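# Sweep lentils into scrap well, leave sponge on counter

## Task

Move every lentil from the counter into the scrap well while all other items stay on the counter. After that, the yellow sponge must rest entirely on open counter, clear of the well and not propped against anything. It fails if the gripper still bears most of the sponge's weight at the finish, and nothing counts as done if it only stays put because the robot is holding it.

## Robot and tools

Robot: one arm with a parallel gripper, seen by cam_head_left and cam_head_right (896x504, pinhole) and cam_wrist (616x616, fisheye). Scene frame: origin on the table top under the arm base, +z up, +y to the left when facing along +x. The base may be slightly tilted. Results report end_effector_position in metres and end_effector_quat_wxyz, plus linear (m/s) and angular (rad/s) velocities. The reported hand position can be off, more so at long reach. end_effector_position is the point between the closed finger pads; the fingers point along the gripper's +z and close along its y. Closed fingertips extend about 33 mm past that point, fully open about 9 mm. Closing pushes the tips roughly 24 mm farther out, so keep that clearance above a surface.

Joint order, used in every row and every per-joint list in results: waist, forearm roll, elbow, wrist pitch, wrist roll, shoulder. Follow this order only. Stated ranges (rad): elbow -2.792 to 2.792; all others -6.283 to 6.283; the true end may differ by up to 0.010.

A row is one flat list of 9 numbers in [-1, 1] for the single arm: six joint values in the order above, then gripper position, gripper force_limit, gripper speed. Optionally 6 more numbers from 0 to 1 follow, giving a stiffness scale per joint (same order) that multiplies that joint's position gain and persists until changed; stiffness may be set here. Joint values are offsets, not poses: each is a change from the angles at the start of the action (for the first action of a call, the last angles a result reported). Scale: 1.0 equals 1.398 rad for waist and shoulder, 2.097 for elbow, 2.622 for forearm roll, wrist pitch and wrist roll. Gripper position is absolute: +1 fully open (140 mm), pads meet near -0.8, -1 closes until blocked. force_limit: about 14 N at -1, 60 N at 0, 107 N at +1 (parts up to 40 mm wide). speed: gap change of about 30 mm/s at -1, 140 at 0, 250 at +1.

execute_actions(actions): a list of up to 15 actions; each action is a list of 1 to 15 rows, one row per control step of 1/30 s, with the last row repeated to fill 15 steps. An empty list just returns the state and images. An action is rejected if a joint would go more than 0.010 rad beyond its range end; a malformed action, or a bad first action, rejects the whole call. Joints pushed past their real end stop there and the result may say "joint sent to its limit". Results include per-step joint readings, marked HELD where a row was held back.

move(target, speed, blocking): target is one row as above; its joint offsets are measured from the Joint positions of the latest result showing them, not from where the arm is when the move begins. All joints travel proportionally, so the hand follows a curve; duration is 0.5 to 10 s (longer moves are cut off at 10 s). speed is the top rate in rad/s of the joint with farthest to go, 0.01 to 2, default 0.5. Gripper values are sent at once. Paths ignore obstacles. The extra "move:" line gives the outcome (done, off_target, moving, held, fault), limits=held or limits=none, and the joint farthest from target. With blocking=false the result returns after 0.5 s while motion continues; use wait(0) to check, and call wait or stop before sending anything else.

wait(seconds): 0 to 10; the arm keeps its last command and a running move proceeds. stop(): brakes a running move (needs room; fingers keep moving). zoom_image(camera, region): region [x0, y0, x1, y1] in pixels of that camera's last image, at most 504 by 504. finished_scene(scene): pass the current scene's number; it ends the scene irreversibly and reports success, and the next task comes in its result. Answering without a tool call ends everything.

Motion limits: each step, a joint's target stays within a lead of its measured angle (with stiffness control: 0.254 rad waist and shoulder, 0.382 elbow, 0.477 the three wrist joints; otherwise 0.456, 0.683, 0.854). If targets would put the gripper over 70 mm from its measured spot, all are pulled back. Large changes may span several actions, and an unfinished motion may need re-commanding. "Joint targets" shows what joints are driven toward now; "joint command not followed" means a clearance check altered targets (mount blocks and posts count as arm).

Gripping: send position -1 and confirm object_status = 2. Codes: 0 moving, 1 blocked while opening, 2 blocked while closing, 3 reached target or pads met (thin items may still be held). position_measured is in counts: 3 open, 230 pads touching. Stopped fingers stay put until the position changes by at least 0.01. To squeeze harder while status is 2, raise force_limit and switch position between -1 and -0.98.

Avoid: fast or deep contacts (the arm is stiff; aiming past a firm surface can fault). A joint torque at its load limit (waist 299, shoulder 299, elbow 140, wrist joints 39.6 N m, held load included) or an external force of 144 N halts the arm for 10 s and drops the rest of the call. Holding loads heats motors; MOTOR HOT warns before an OVER-TEMPERATURE FAULT brake. Torque readings carry offsets and noise. Occasional tugs on held parts or pushes on loose items may occur. Never drop, slam, or knock anything off the table. The robot keeps its last command while you are composing a reply.

Each tool is called after "Emit:" by a JSON object that holds its "fn" and its "kwargs".

## Session

Emit:
{"fn": "execute_actions", "kwargs": {"actions": []}}

Scene clock: 0.00 s.
end_effector_position=(+0.0238, -0.3578, +0.2468) position_measured=3 object_status=3 end_effector_quat_wxyz=(+0.299, +0.449, +0.823, -0.178) end_effector_velocity=(-0.000, -0.000, +0.000) end_effector_angular_velocity=(-0.001, +0.000, -0.001)
Joint names: [waist, forearm roll, elbow, wrist pitch, wrist roll, shoulder]
Joint positions: [-2.219  0.76   2.509  1.014  3.166 -0.568]
Joint velocities: [ 0.     0.001  0.    -0.001 -0.    -0.   ]
Joint torques (N m, as the joint torque sensors report them, + toward a larger angle): no reading
Joint targets: [-2.219 0.760 2.509 1.014 3.166 -0.568]
Joint stiffness scale: [1. 1. 1. 1. 1. 1.]

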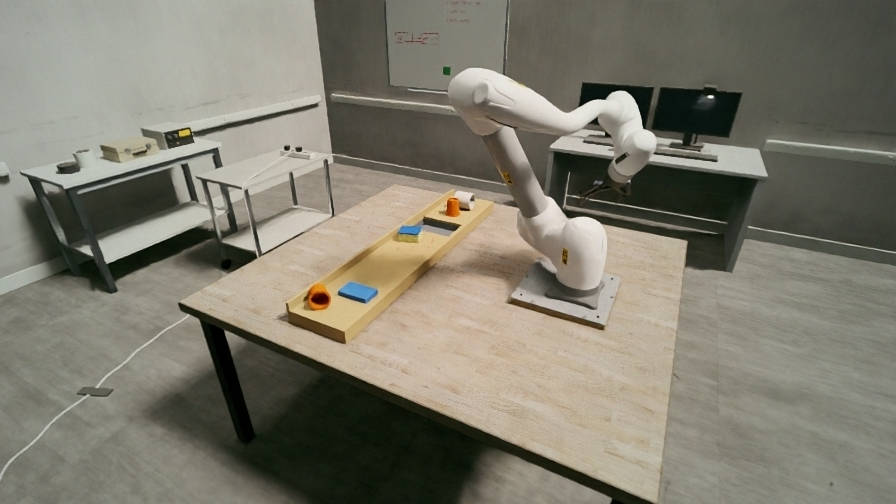

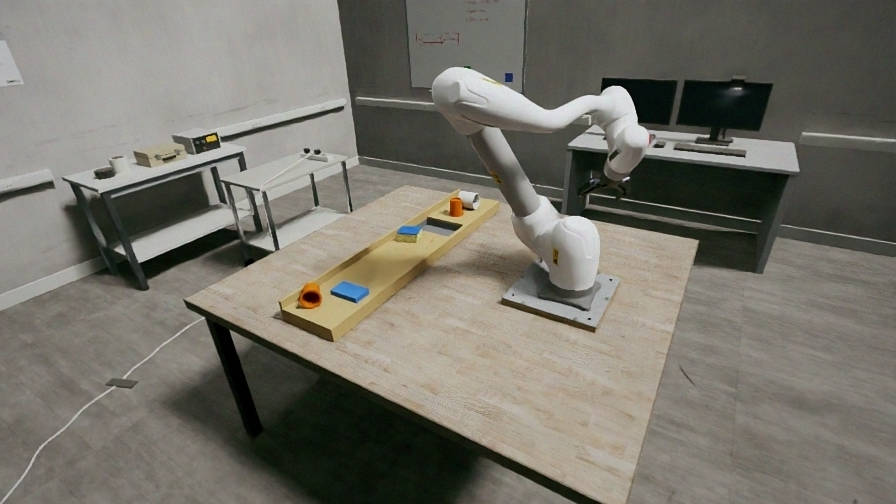

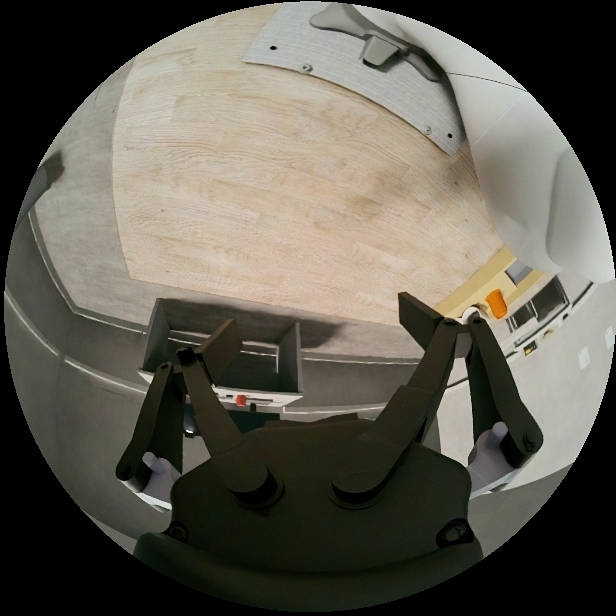

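Emit:
{"fn": "zoom_image", "kwargs": {"camera": "cam_head_left", "region": [270, 180, 510, 350]}}

Emit:
{"fn": "zoom_image", "kwargs": {"camera": "cam_head_left", "region": [380, 205, 480, 265]}}

Region (270, 180, 510, 350) of cam_head_left's 896x504 image, scaled by 2.100, with more detail than that image has; it fills the top 357 rows of this view, and the rest is white.

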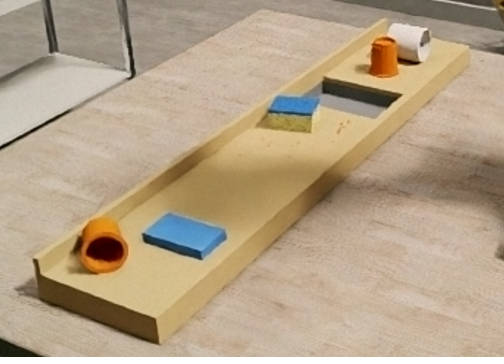

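Region (380, 205, 480, 265) of cam_head_left's 896x504 image, scaled by 5.040, with more detail than that image has; it fills the top 302 rows of this view, and the rest is white.

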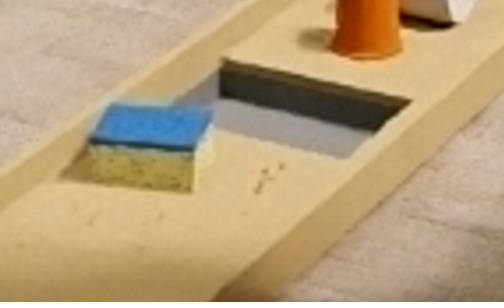

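Emit:
{"fn": "move", "kwargs": {"target": [0.7,-0.29,-0.391,0.135,-0.01,0.467,1,0,0], "speed": 1}}

Emit:
{"fn": "move", "kwargs": {"target": [0.7,0,0,0,0,0,1,0,0], "speed": 1}}

Scene clock: 12.83 s.
end_effector_position=(+0.2398, -0.5470, +0.3566) position_measured=3 object_status=3 end_effector_quat_wxyz=(+0.010, -0.177, +0.984, -0.004) end_effector_velocity=(-0.001, +0.000, -0.000) end_effector_angular_velocity=(+0.001, +0.003, +0.001)
Joint names: [waist, forearm roll, elbow, wrist pitch, wrist roll, shoulder]
Joint positions: [-1.245  0.007  1.693  1.363  3.142  0.082]
Joint velocities: [ 0.    -0.003  0.001  0.001 -0.    -0.   ]
Joint torques (N m, as the joint torque sensors report them, + toward a larger angle): [ -1.9    3.87 -43.64   0.3   -0.18 -49.42]
Joint targets: [-1.240 0.000 1.689 1.368 3.139 0.085]
Joint stiffness scale: [1. 1. 1. 1. 1. 1.]
move: done; limits=none; farthest joint: the forearm roll, 0.007 radians from its target (0.761 radians at the start)

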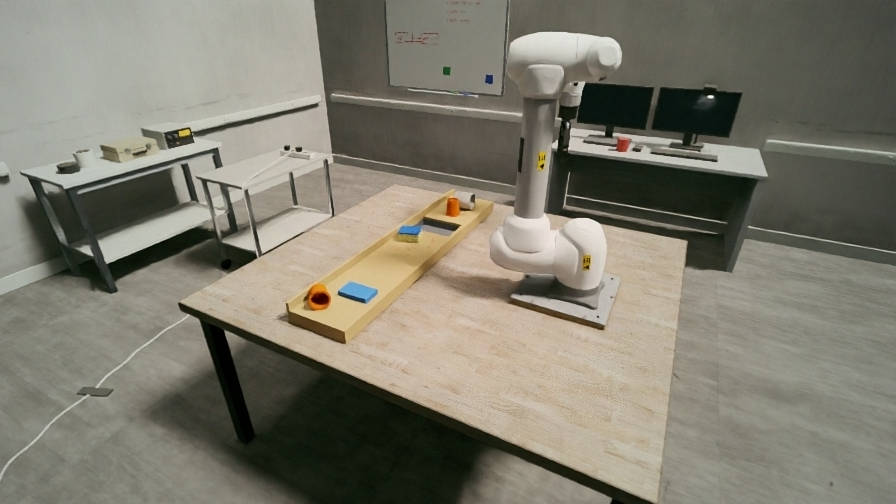

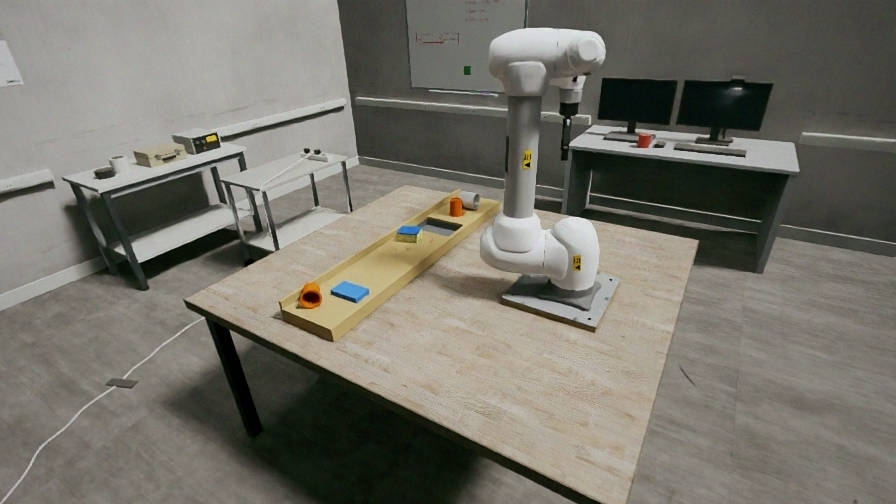

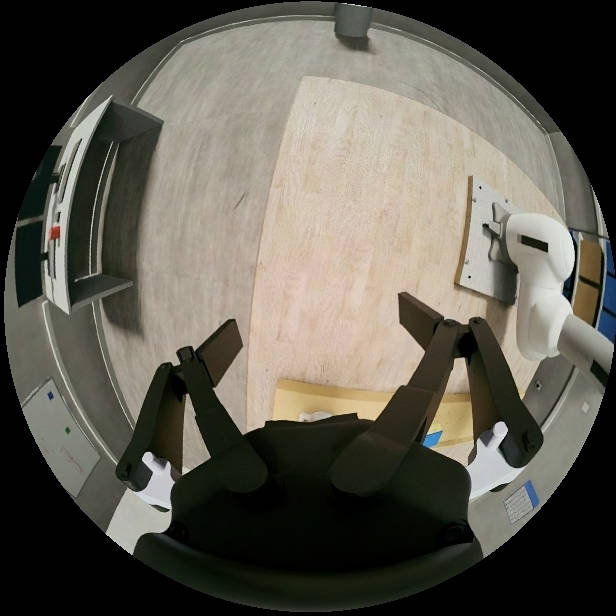

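Scene clock: 14.40 s.
end_effector_position=(+0.5863, -0.1050, +0.3595) position_measured=3 object_status=3 end_effector_quat_wxyz=(+0.008, -0.617, +0.787, -0.005) end_effector_velocity=(+0.001, +0.000, -0.000) end_effector_angular_velocity=(+0.001, -0.000, -0.001)
Joint names: [waist, forearm roll, elbow, wrist pitch, wrist roll, shoulder]
Joint positions: [-0.271  0.007  1.693  1.363  3.142  0.082]
Joint velocities: [-0.     0.001 -0.001 -0.     0.     0.001]
Joint torques (N m, as the joint torque sensors report them, + toward a larger angle): [ -1.65   4.64 -43.41   0.39  -0.3  -50.3 ]
Joint targets: [-0.267 0.007 1.693 1.363 3.142 0.082]
Joint stiffness scale: [1. 1. 1. 1. 1. 1.]
move: done; limits=none; farthest joint: the waist, 0.005 radians from its target (0.979 radians at the start)

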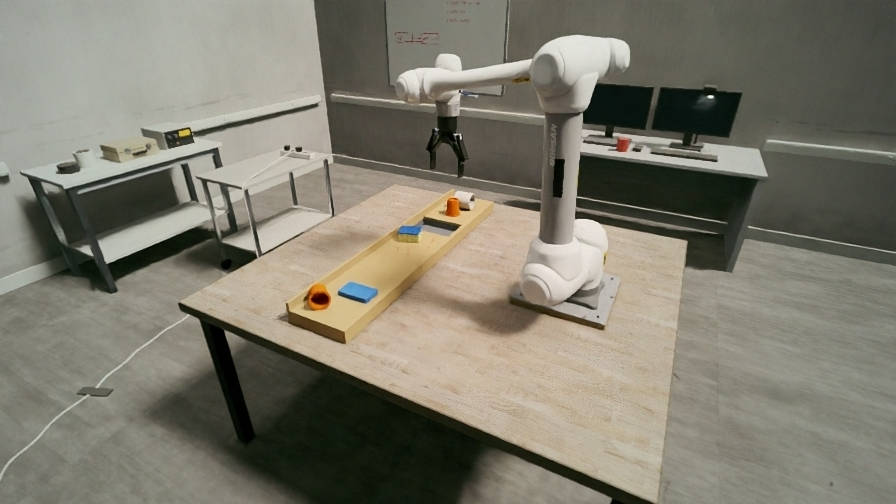

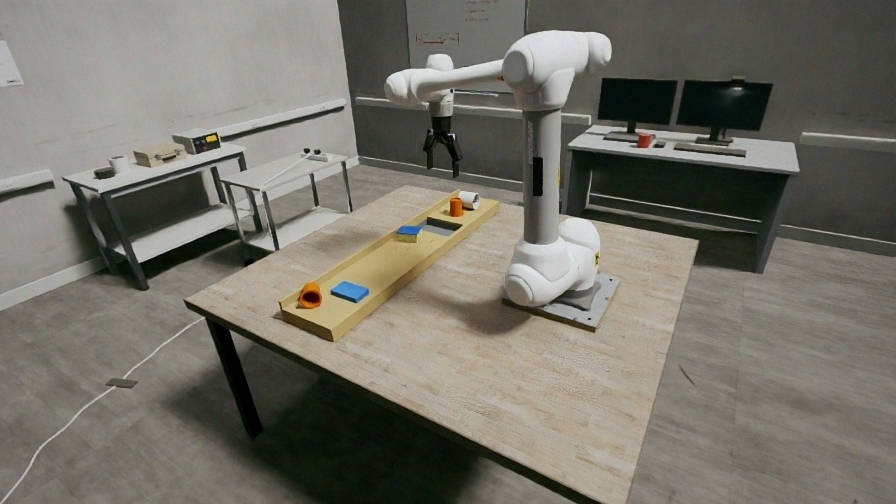

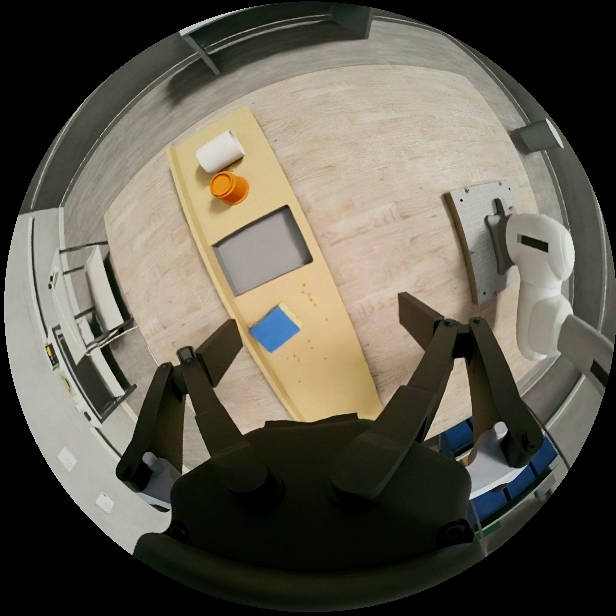

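Emit:
{"fn": "move", "kwargs": {"target": [0,-0.004,0.0405,-0.0705,-0.093,0.0735,1,0,0]}}

Emit:
{"fn": "zoom_image", "kwargs": {"camera": "cam_wrist", "region": [180, 180, 440, 440]}}

Scene clock: 19.57 s.
end_effector_position=(+0.6182, -0.1142, +0.2553) position_measured=3 object_status=3 end_effector_quat_wxyz=(-0.005, +0.707, -0.707, +0.006) end_effector_velocity=(+0.000, -0.001, +0.001) end_effector_angular_velocity=(-0.001, -0.001, +0.001)
Joint names: [waist, forearm roll, elbow, wrist pitch, wrist roll, shoulder]
Joint positions: [-0.271  0.003  1.774  1.183  2.901  0.181]
Joint velocities: [-0.    -0.001 -0.001 -0.    -0.001 -0.   ]
Joint torques (N m, as the joint torque sensors report them, + toward a larger angle): [ -0.36   4.16 -41.71   0.23  -0.35 -60.7 ]
Joint targets: [-0.271 -0.003 1.778 1.179 2.898 0.184]
Joint stiffness scale: [1. 1. 1. 1. 1. 1.]
move: done; limits=none; farthest joint: the forearm roll, 0.007 radians from its target (0.011 radians at the start)

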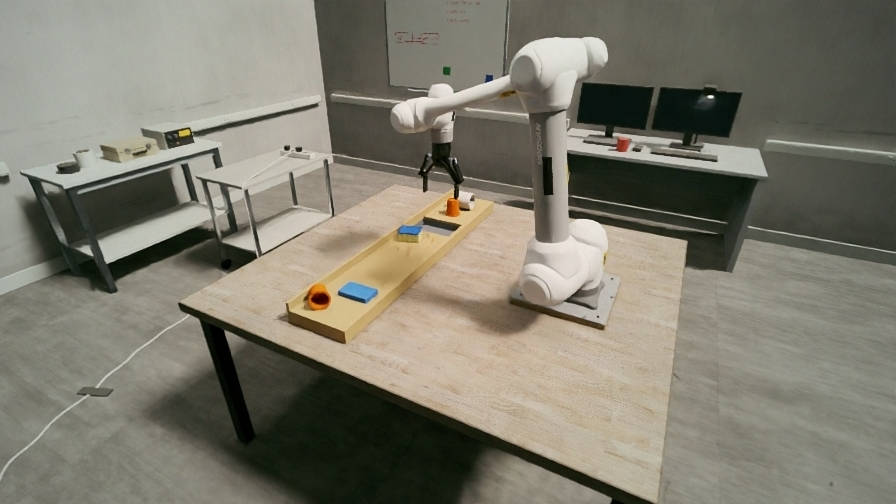

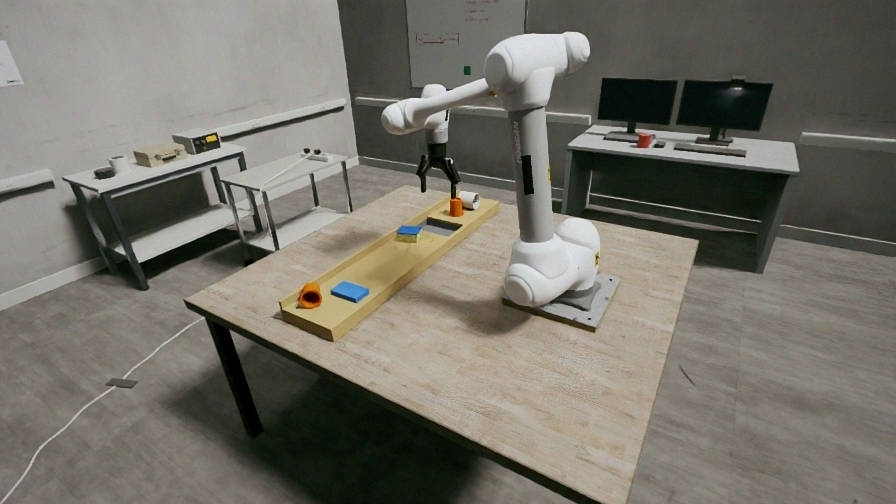

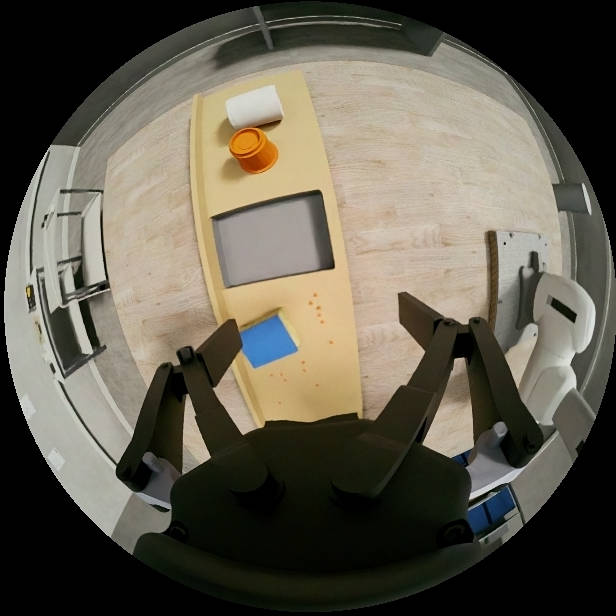

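Region (180, 180, 440, 440) of cam_wrist's 616x616 image, scaled by 1.938, with more detail than that image has.

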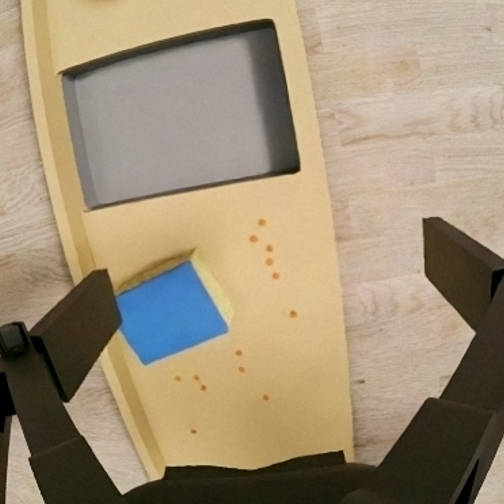

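Emit:
{"fn": "move", "kwargs": {"target": [0.095,-0.002,-0.019,-0.051,-0.043,0.125,1,0,0]}}

Scene clock: 28.13 s.
end_effector_position=(+0.6956, -0.0420, +0.1597) position_measured=3 object_status=3 end_effector_quat_wxyz=(-0.003, +0.786, -0.618, +0.004) end_effector_velocity=(+0.001, +0.000, +0.001) end_effector_angular_velocity=(-0.000, -0.003, +0.001)
Joint names: [waist, forearm roll, elbow, wrist pitch, wrist roll, shoulder]
Joint positions: [-0.144  0.003  1.739  1.054  2.791  0.353]
Joint velocities: [ 0.     0.    -0.001 -0.001 -0.001 -0.001]
Joint torques (N m, as the joint torque sensors report them, + toward a larger angle): [ -2.68   3.83 -38.29   0.09  -0.24 -70.72]
Joint targets: [-0.139 -0.002 1.734 1.050 2.788 0.356]
Joint stiffness scale: [1. 1. 1. 1. 1. 1.]
move: done; limits=none; farthest joint: the waist, 0.006 radians from its target (0.133 radians at the start)

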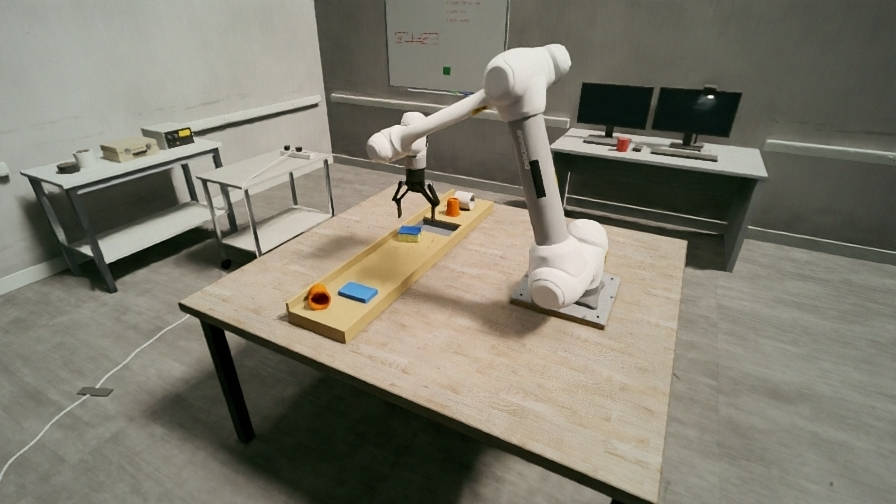

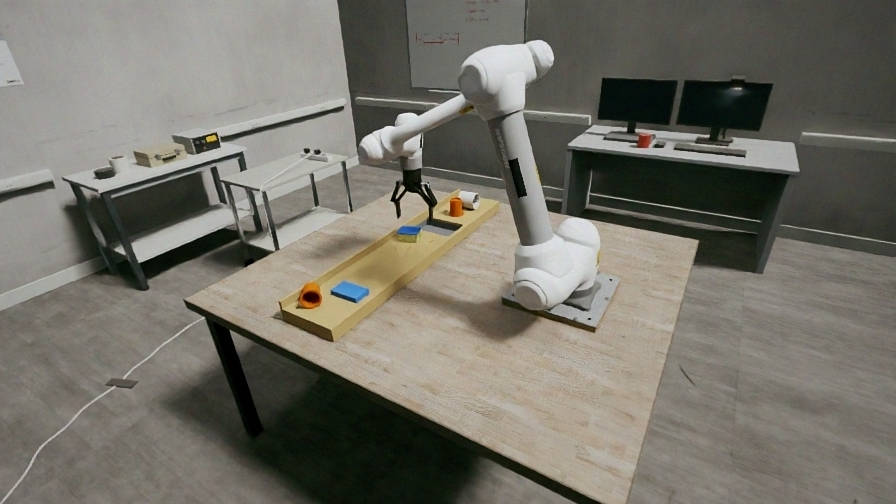

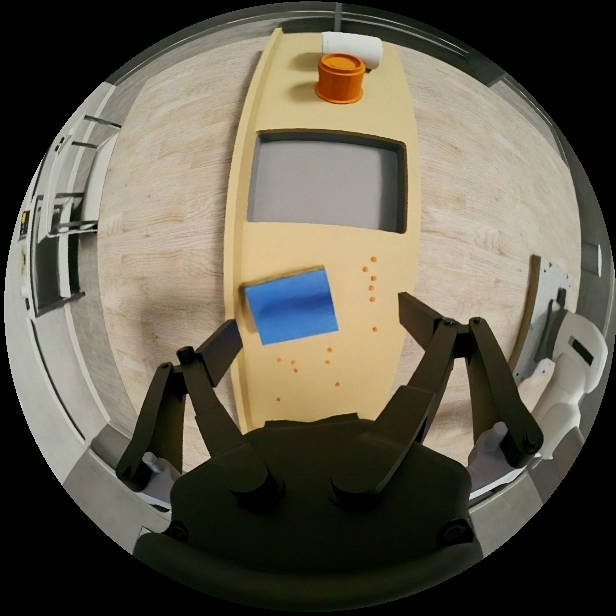

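Emit:
{"fn": "move", "kwargs": {"target": [0.025,0,-0.017,-0.008,0.611,0.034,0.5,-0.6,0], "speed": 1.2}}

Scene clock: 34.73 s.
end_effector_position=(+0.7198, -0.0232, +0.1439) position_measured=66 object_status=3 end_effector_quat_wxyz=(+0.006, -0.119, +0.993, -0.001) end_effector_velocity=(-0.001, +0.000, -0.001) end_effector_angular_velocity=(-0.000, +0.003, -0.000)
Joint names: [waist, forearm roll, elbow, wrist pitch, wrist roll, shoulder]
Joint positions: [-0.114  0.003  1.707  1.038  4.39   0.397]
Joint velocities: [ 0.    -0.001  0.002  0.001  0.001  0.001]
Joint torques (N m, as the joint torque sensors report them, + toward a larger angle): [ -1.77   4.24 -38.13   0.55  -0.24 -76.41]
Joint targets: [-0.109 0.003 1.703 1.033 4.392 0.400]
Joint stiffness scale: [1. 1. 1. 1. 1. 1.]
move: done; limits=none; farthest joint: the waist, 0.005 radians from its target (0.035 radians at the start)

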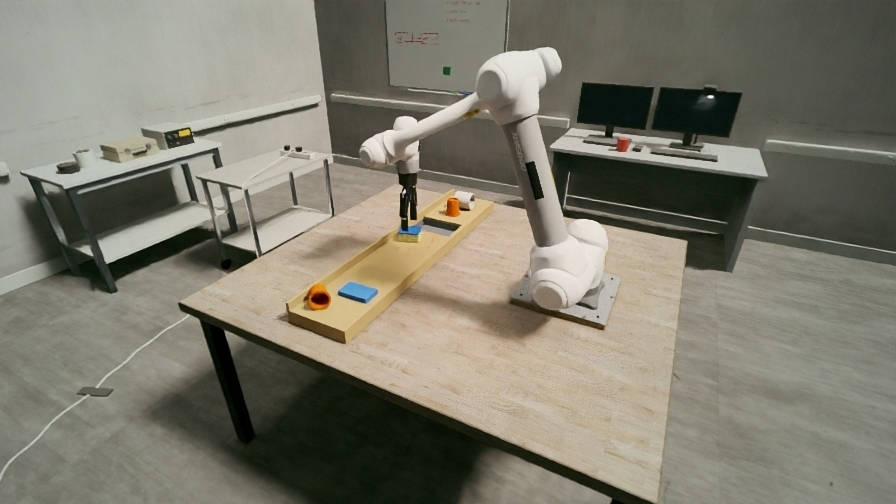

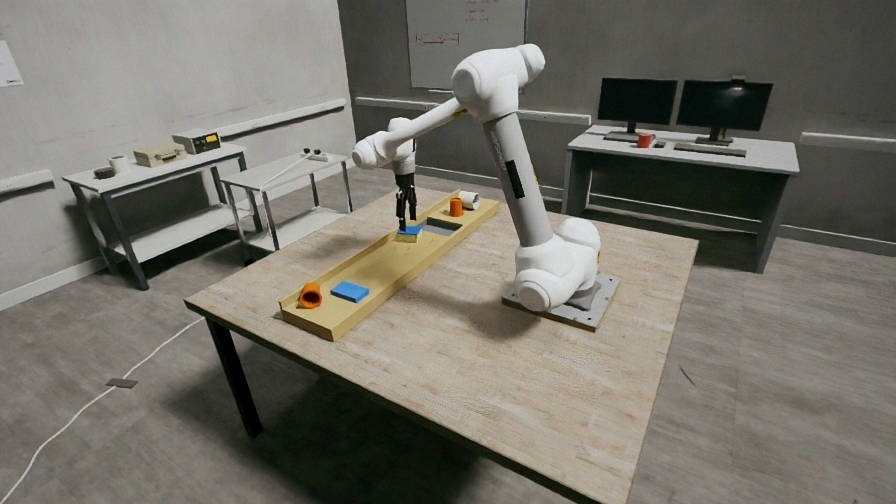

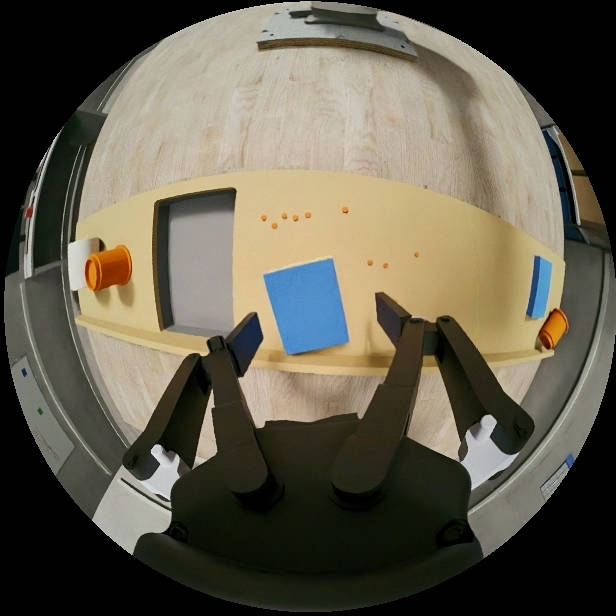

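Emit:
{"fn": "move", "kwargs": {"target": [-0.012,0,0.017,-0.027,-0.004,0.0255,0.5,-0.6,0], "speed": 0.15}}

Emit:
{"fn": "zoom_image", "kwargs": {"camera": "cam_head_left", "region": [360, 190, 480, 270]}}

Scene clock: 39.63 s.
end_effector_position=(+0.7199, -0.0318, +0.1058) position_measured=66 object_status=3 end_effector_quat_wxyz=(+0.007, -0.117, +0.993, -0.002) end_effector_velocity=(-0.000, +0.000, +0.000) end_effector_angular_velocity=(-0.001, -0.001, +0.001)
Joint names: [waist, forearm roll, elbow, wrist pitch, wrist roll, shoulder]
Joint positions: [-0.126  0.003  1.739  0.972  4.382  0.429]
Joint velocities: [ 0.001 -0.001  0.001 -0.001 -0.    -0.001]
Joint torques (N m, as the joint torque sensors report them, + toward a larger angle): [ -2.16   3.73 -35.88   0.42  -0.32 -78.74]
Joint targets: [-0.131 0.003 1.743 0.967 4.379 0.433]
Joint stiffness scale: [1. 1. 1. 1. 1. 1.]
move: done; limits=none; farthest joint: the waist, 0.005 radians from its target (0.017 radians at the start)

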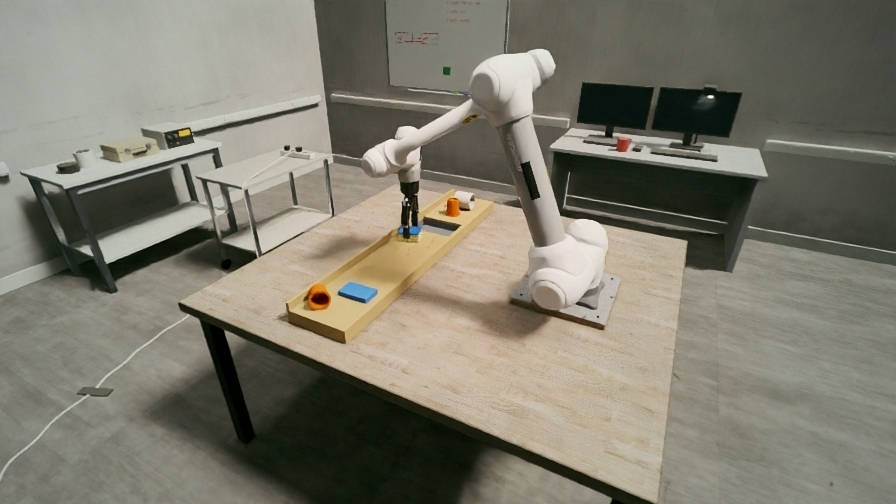

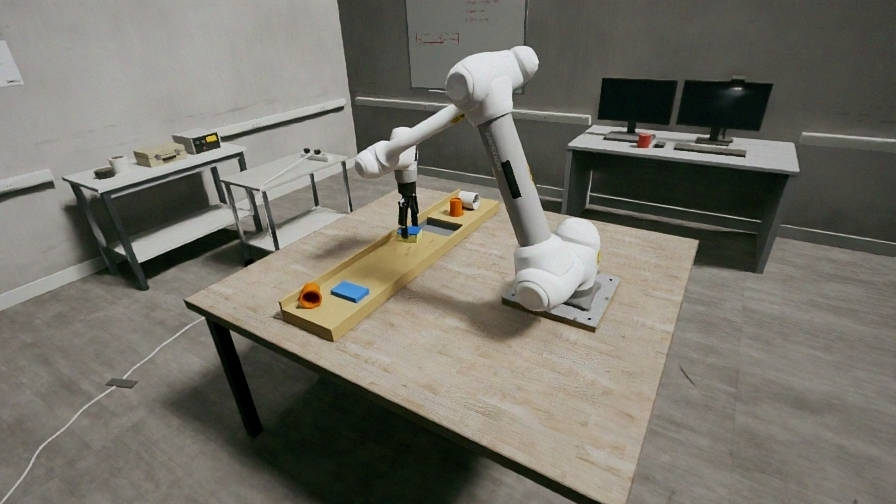

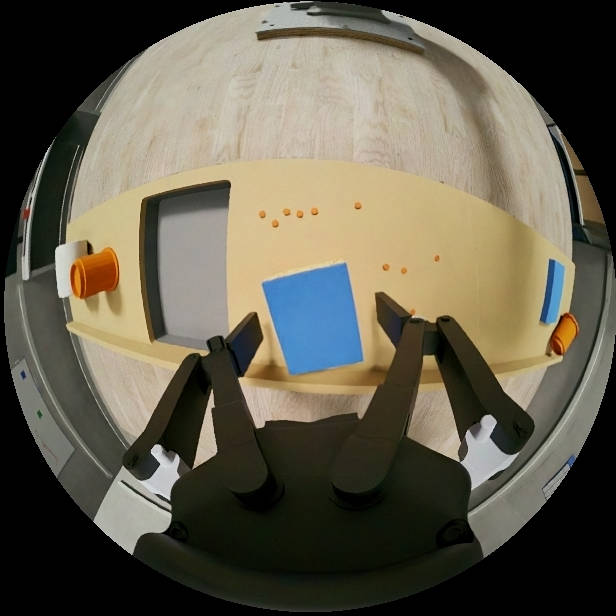

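Region (360, 190, 480, 270) of cam_head_left's 896x504 image, scaled by 4.200, with more detail than that image has.

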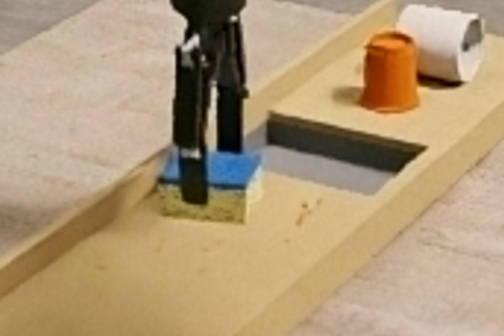

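Emit:
{"fn": "execute_actions", "kwargs": {"actions": [[[0,0,0.0065,-0.0095,0,0.0095,0.5,-0.5,0]],[[0,0,0,0,0,0,-1,-0.5,0]],[[0,0,0,0,0,0,-1,-0.5,0]]]}}

Emit:
{"fn": "zoom_image", "kwargs": {"camera": "cam_head_left", "region": [360, 190, 480, 270]}}

Scene clock: 44.00 s.
end_effector_position=(+0.7197, -0.0318, +0.0943) position_measured=232 object_status=3 end_effector_quat_wxyz=(+0.008, -0.117, +0.993, -0.002) end_effector_velocity=(+0.000, -0.000, +0.001) end_effector_angular_velocity=(+0.000, -0.002, -0.001)
Joint names: [waist, forearm roll, elbow, wrist pitch, wrist roll, shoulder]
Joint positions: [-0.126  0.003  1.748  0.952  4.382  0.439]
Joint velocities: [-0.001  0.    -0.    -0.    -0.    -0.001]
Joint torques (N m, as the joint torque sensors report them, + toward a larger angle): [ -2.9    3.39 -33.54   0.32  -0.4  -74.32]
Joint targets: [-0.126 0.003 1.748 0.952 4.382 0.439]
Joint stiffness scale: [1. 1. 1. 1. 1. 1.]
Step readings (joint positions; steps 1 to 15: 1st action; 16 to 30: 2nd action; 31 to 45: 3rd action):
0: [-0.126 0.003 1.739 0.972 4.382 0.429]
1: [-0.126 0.003 1.740 0.967 4.382 0.430]
2: [-0.126 0.003 1.743 0.962 4.382 0.433]
4: [-0.126 0.003 1.746 0.956 4.382 0.437]
8: [-0.126 0.003 1.748 0.952 4.382 0.439]
15: [-0.126 0.003 1.748 0.952 4.382 0.439]
16: [-0.126 0.003 1.748 0.952 4.382 0.439]
17: [-0.126 0.003 1.748 0.952 4.382 0.439]
19: [-0.126 0.003 1.748 0.952 4.382 0.439]
23: [-0.126 0.003 1.748 0.952 4.382 0.439]
30: [-0.126 0.003 1.748 0.952 4.382 0.439]
31: [-0.126 0.003 1.748 0.952 4.382 0.439]
32: [-0.126 0.003 1.748 0.952 4.382 0.439]
34: [-0.126 0.003 1.748 0.952 4.382 0.439]
38: [-0.126 0.003 1.748 0.952 4.382 0.439]
45: Joint positions above

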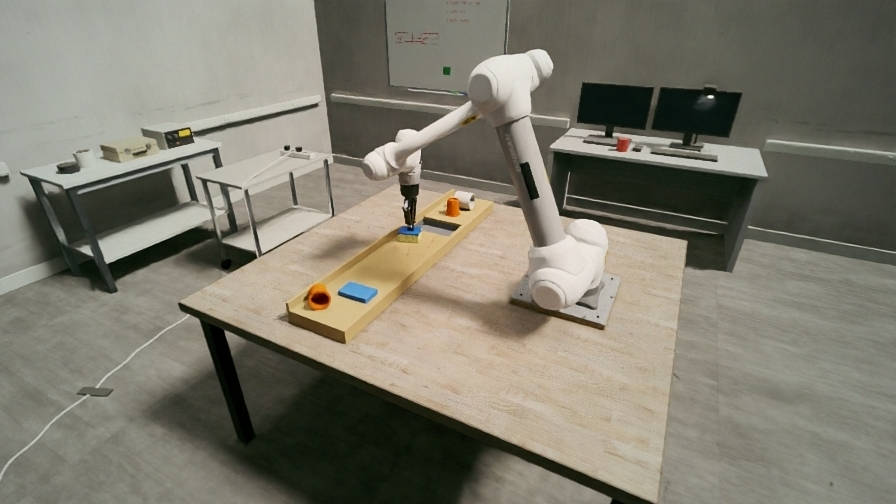

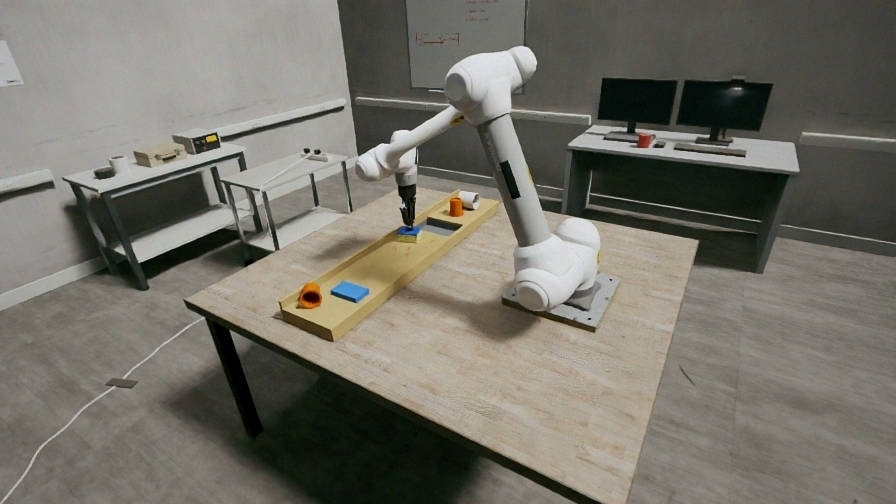

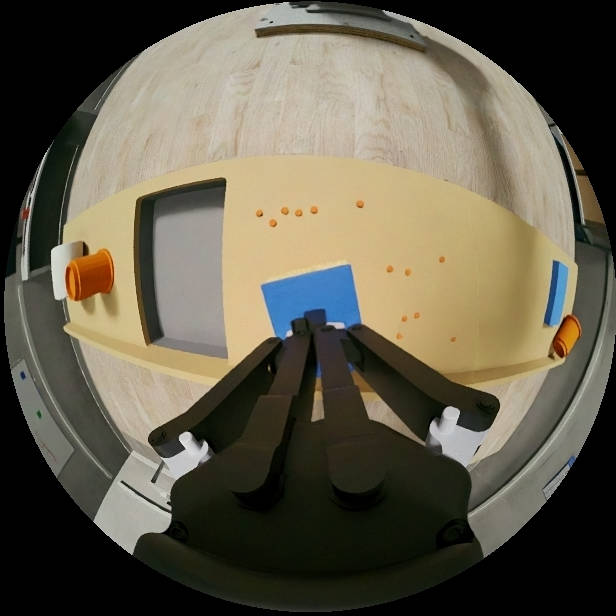

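Region (360, 190, 480, 270) of cam_head_left's 896x504 image, scaled by 4.200, with more detail than that image has.

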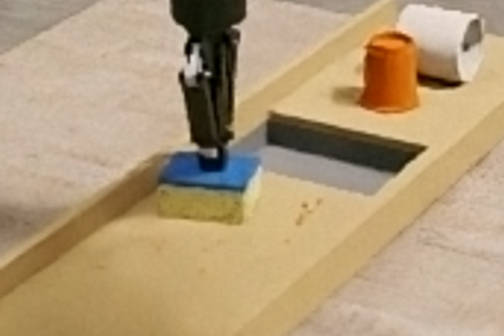

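Emit:
{"fn": "execute_actions", "kwargs": {"actions": [[[0,0,-0.003,0.005,0,-0.005,0.4,-0.5,0.5]],[[0,0,0.008,-0.012,0,0.0115,0.4,-0.5,0]],[[0,0,0.007,-0.0105,0,0.0105,0.4,-0.5,0]],[[0,0,0,0,0,0,-1,-0.3,0]],[[0,0,0,0,0,0,-1,-0.3,0]]]}}

Emit:
{"fn": "zoom_image", "kwargs": {"camera": "cam_head_left", "region": [360, 190, 480, 270]}}

Scene clock: 49.67 s.
end_effector_position=(+0.7245, -0.0310, +0.0849) position_measured=232 object_status=3 end_effector_quat_wxyz=(+0.016, -0.116, +0.993, -0.002) end_effector_velocity=(+0.000, -0.000, -0.000) end_effector_angular_velocity=(-0.000, -0.000, -0.000)
Joint names: [waist, forearm roll, elbow, wrist pitch, wrist roll, shoulder]
Joint positions: [-0.126  0.008  1.756  0.92   4.382  0.447]
Joint velocities: [-0. -0. -0. -0.  0.  0.]
Joint torques (N m, as the joint torque sensors report them, + toward a larger angle): [ -2.92   3.15 -33.99   0.31  -0.27 -75.52]
Joint targets: [-0.126 0.008 1.757 0.920 4.382 0.448]
Joint stiffness scale: [1. 1. 1. 1. 1. 1.]
Step readings (joint positions; steps 1 to 15: 1st action; 16 to 30: 2nd action; 31 to 45: 3rd action; 46 to 60: 4th action; 61 to 75: 5th action):
0: [-0.126 0.003 1.748 0.952 4.382 0.439]
1: [-0.126 0.003 1.748 0.953 4.382 0.438]
2: [-0.126 0.003 1.747 0.956 4.382 0.437]
4: [-0.126 0.003 1.746 0.958 4.382 0.436]
8: [-0.126 0.003 1.746 0.960 4.382 0.435]
15: [-0.126 0.003 1.746 0.960 4.382 0.435]
16: [-0.126 0.003 1.748 0.954 4.382 0.437]
17: [-0.126 0.003 1.752 0.947 4.382 0.441]
19: [-0.126 0.003 1.757 0.939 4.382 0.446]
23: [-0.126 0.003 1.759 0.934 4.382 0.448]
30: [-0.126 0.003 1.759 0.933 4.382 0.448]
31: [-0.126 0.003 1.760 0.928 4.382 0.450]
32: [-0.126 0.003 1.763 0.922 4.382 0.453]
34: [-0.126 0.003 1.766 0.917 4.382 0.456]
38: [-0.126 0.003 1.766 0.917 4.382 0.456]
45: [-0.126 0.003 1.766 0.917 4.382 0.456]
46: [-0.126 0.004 1.765 0.918 4.382 0.455]
47: [-0.126 0.004 1.764 0.918 4.382 0.454]
49: [-0.126 0.005 1.763 0.919 4.382 0.453]
53: [-0.126 0.008 1.761 0.920 4.382 0.450]
60: [-0.126 0.008 1.757 0.920 4.382 0.448]
61: [-0.126 0.008 1.756 0.920 4.382 0.447]
62: [-0.126 0.008 1.756 0.920 4.382 0.447]
64: [-0.126 0.008 1.756 0.920 4.382 0.447]
68: [-0.126 0.008 1.756 0.920 4.382 0.447]
75: Joint positions above

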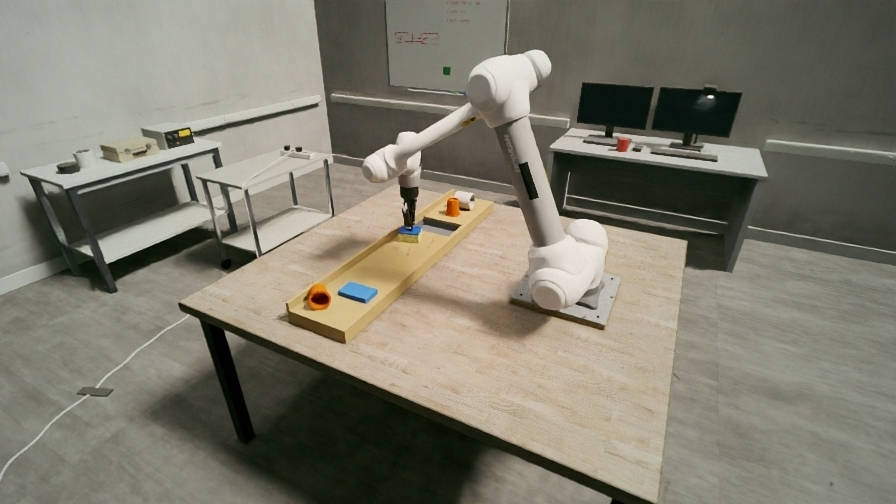

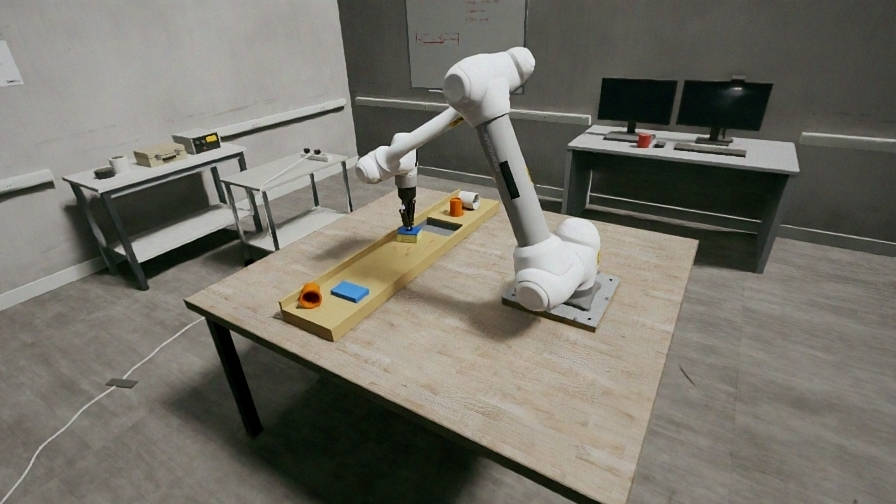

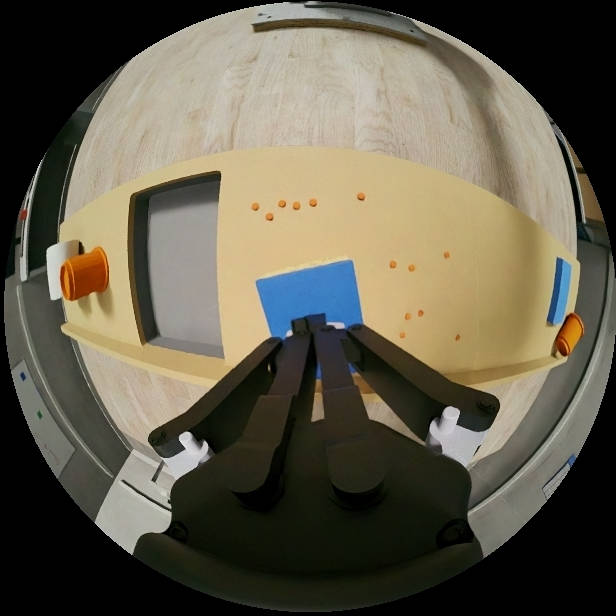

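Region (360, 190, 480, 270) of cam_head_left's 896x504 image, scaled by 4.200, with more detail than that image has.

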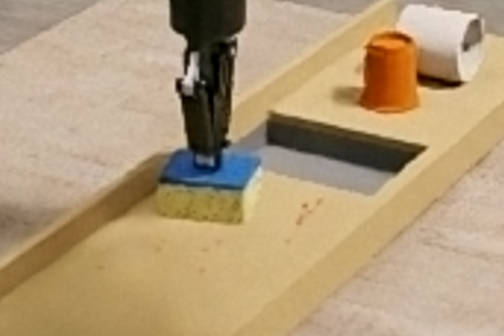

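Emit:
{"fn": "execute_actions", "kwargs": {"actions": [[[0,-0.003,-0.004,0.014,0,-0.006,0.7,-0.3,0.5]],[[0,0,0,0,0,0,0.7,-0.3,0.5]],[[0,0,0.007,-0.0095,0,0.0105,0.7,-0.3,0]],[[0,0,0.007,-0.0095,0,0.0105,0.7,-0.3,0]]]}}

Emit:
{"fn": "zoom_image", "kwargs": {"camera": "cam_head_left", "region": [360, 190, 480, 270]}}

Scene clock: 54.77 s.
end_effector_position=(+0.7150, -0.0305, +0.0679) position_measured=41 object_status=3 end_effector_quat_wxyz=(+0.004, -0.116, +0.993, +0.001) end_effector_velocity=(+0.000, +0.000, -0.000) end_effector_angular_velocity=(+0.001, +0.001, -0.001)
Joint names: [waist, forearm roll, elbow, wrist pitch, wrist roll, shoulder]
Joint positions: [-0.126  0.007  1.77   0.916  4.382  0.462]
Joint velocities: [-0.     0.002 -0.001  0.001  0.     0.001]
Joint torques (N m, as the joint torque sensors report them, + toward a larger angle): [ -3.18   3.77 -17.56  -3.52  -0.01 -41.54]
Joint targets: [-0.126 0.007 1.777 0.907 4.382 0.468]
Joint stiffness scale: [1. 1. 1. 1. 1. 1.]
Step readings (joint positions; steps 1 to 15: 1st action; 16 to 30: 2nd action; 31 to 45: 3rd action; 46 to 60: 4th action):
0: [-0.126 0.008 1.756 0.920 4.382 0.447]
1: [-0.126 0.008 1.755 0.927 4.382 0.446]
2: [-0.126 0.007 1.754 0.936 4.382 0.445]
4: [-0.126 0.007 1.752 0.945 4.382 0.443]
8: [-0.126 0.007 1.752 0.951 4.382 0.442]
15: [-0.126 0.007 1.752 0.952 4.382 0.442]
16: [-0.126 0.007 1.752 0.952 4.382 0.442]
17: [-0.126 0.007 1.752 0.952 4.382 0.442]
19: [-0.126 0.007 1.752 0.952 4.382 0.442]
23: [-0.126 0.007 1.752 0.952 4.382 0.442]
30: [-0.126 0.007 1.752 0.952 4.382 0.442]
31: [-0.126 0.007 1.753 0.947 4.382 0.444]
32: [-0.126 0.007 1.756 0.942 4.382 0.447]
34: [-0.126 0.007 1.761 0.936 4.382 0.451]
38: [-0.126 0.007 1.763 0.932 4.382 0.453]
45: [-0.126 0.007 1.763 0.932 4.382 0.454]
46: [-0.126 0.007 1.764 0.927 4.382 0.455]
47: [-0.126 0.007 1.767 0.921 4.382 0.458]
49: [-0.126 0.007 1.770 0.916 4.382 0.462]
53: [-0.126 0.007 1.770 0.916 4.382 0.462]
60: Joint positions above

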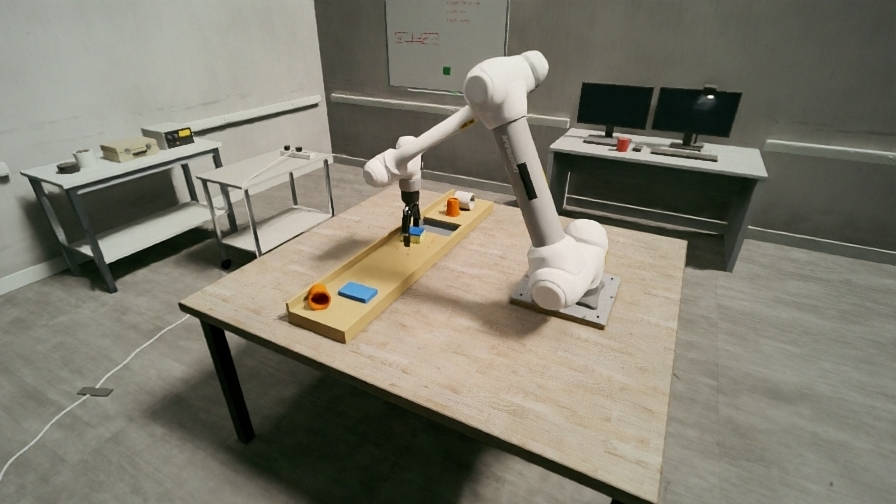

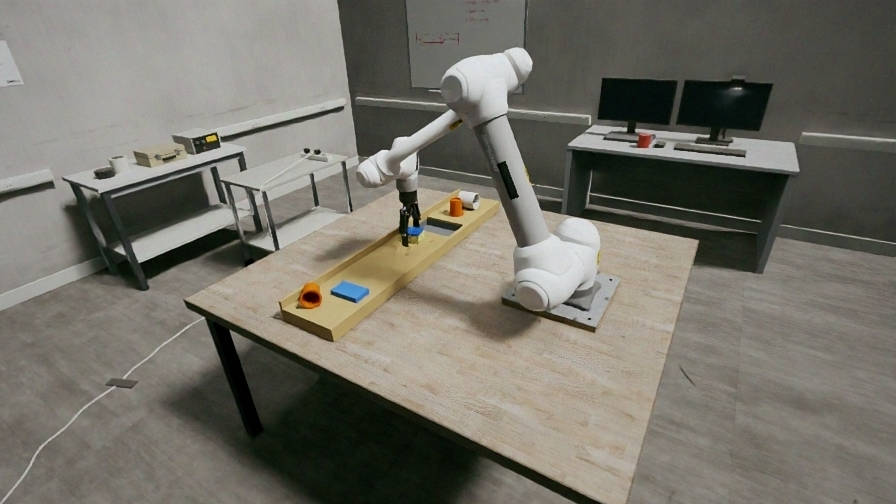

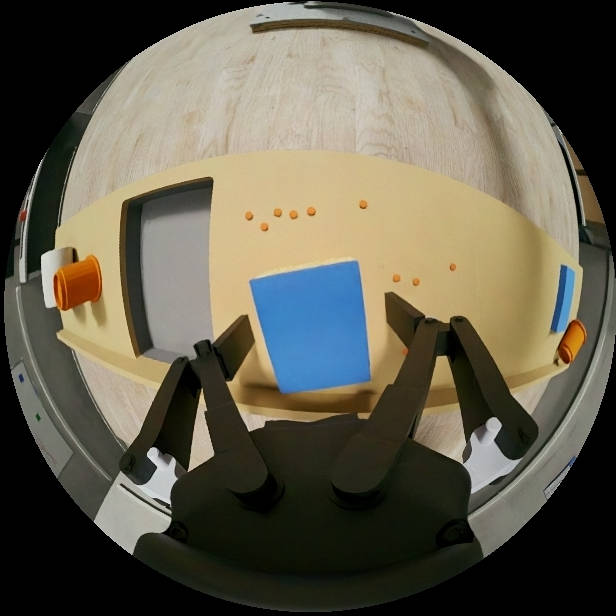

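Region (360, 190, 480, 270) of cam_head_left's 896x504 image, scaled by 4.200, with more detail than that image has.

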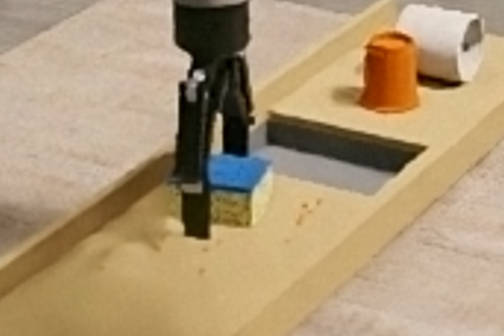

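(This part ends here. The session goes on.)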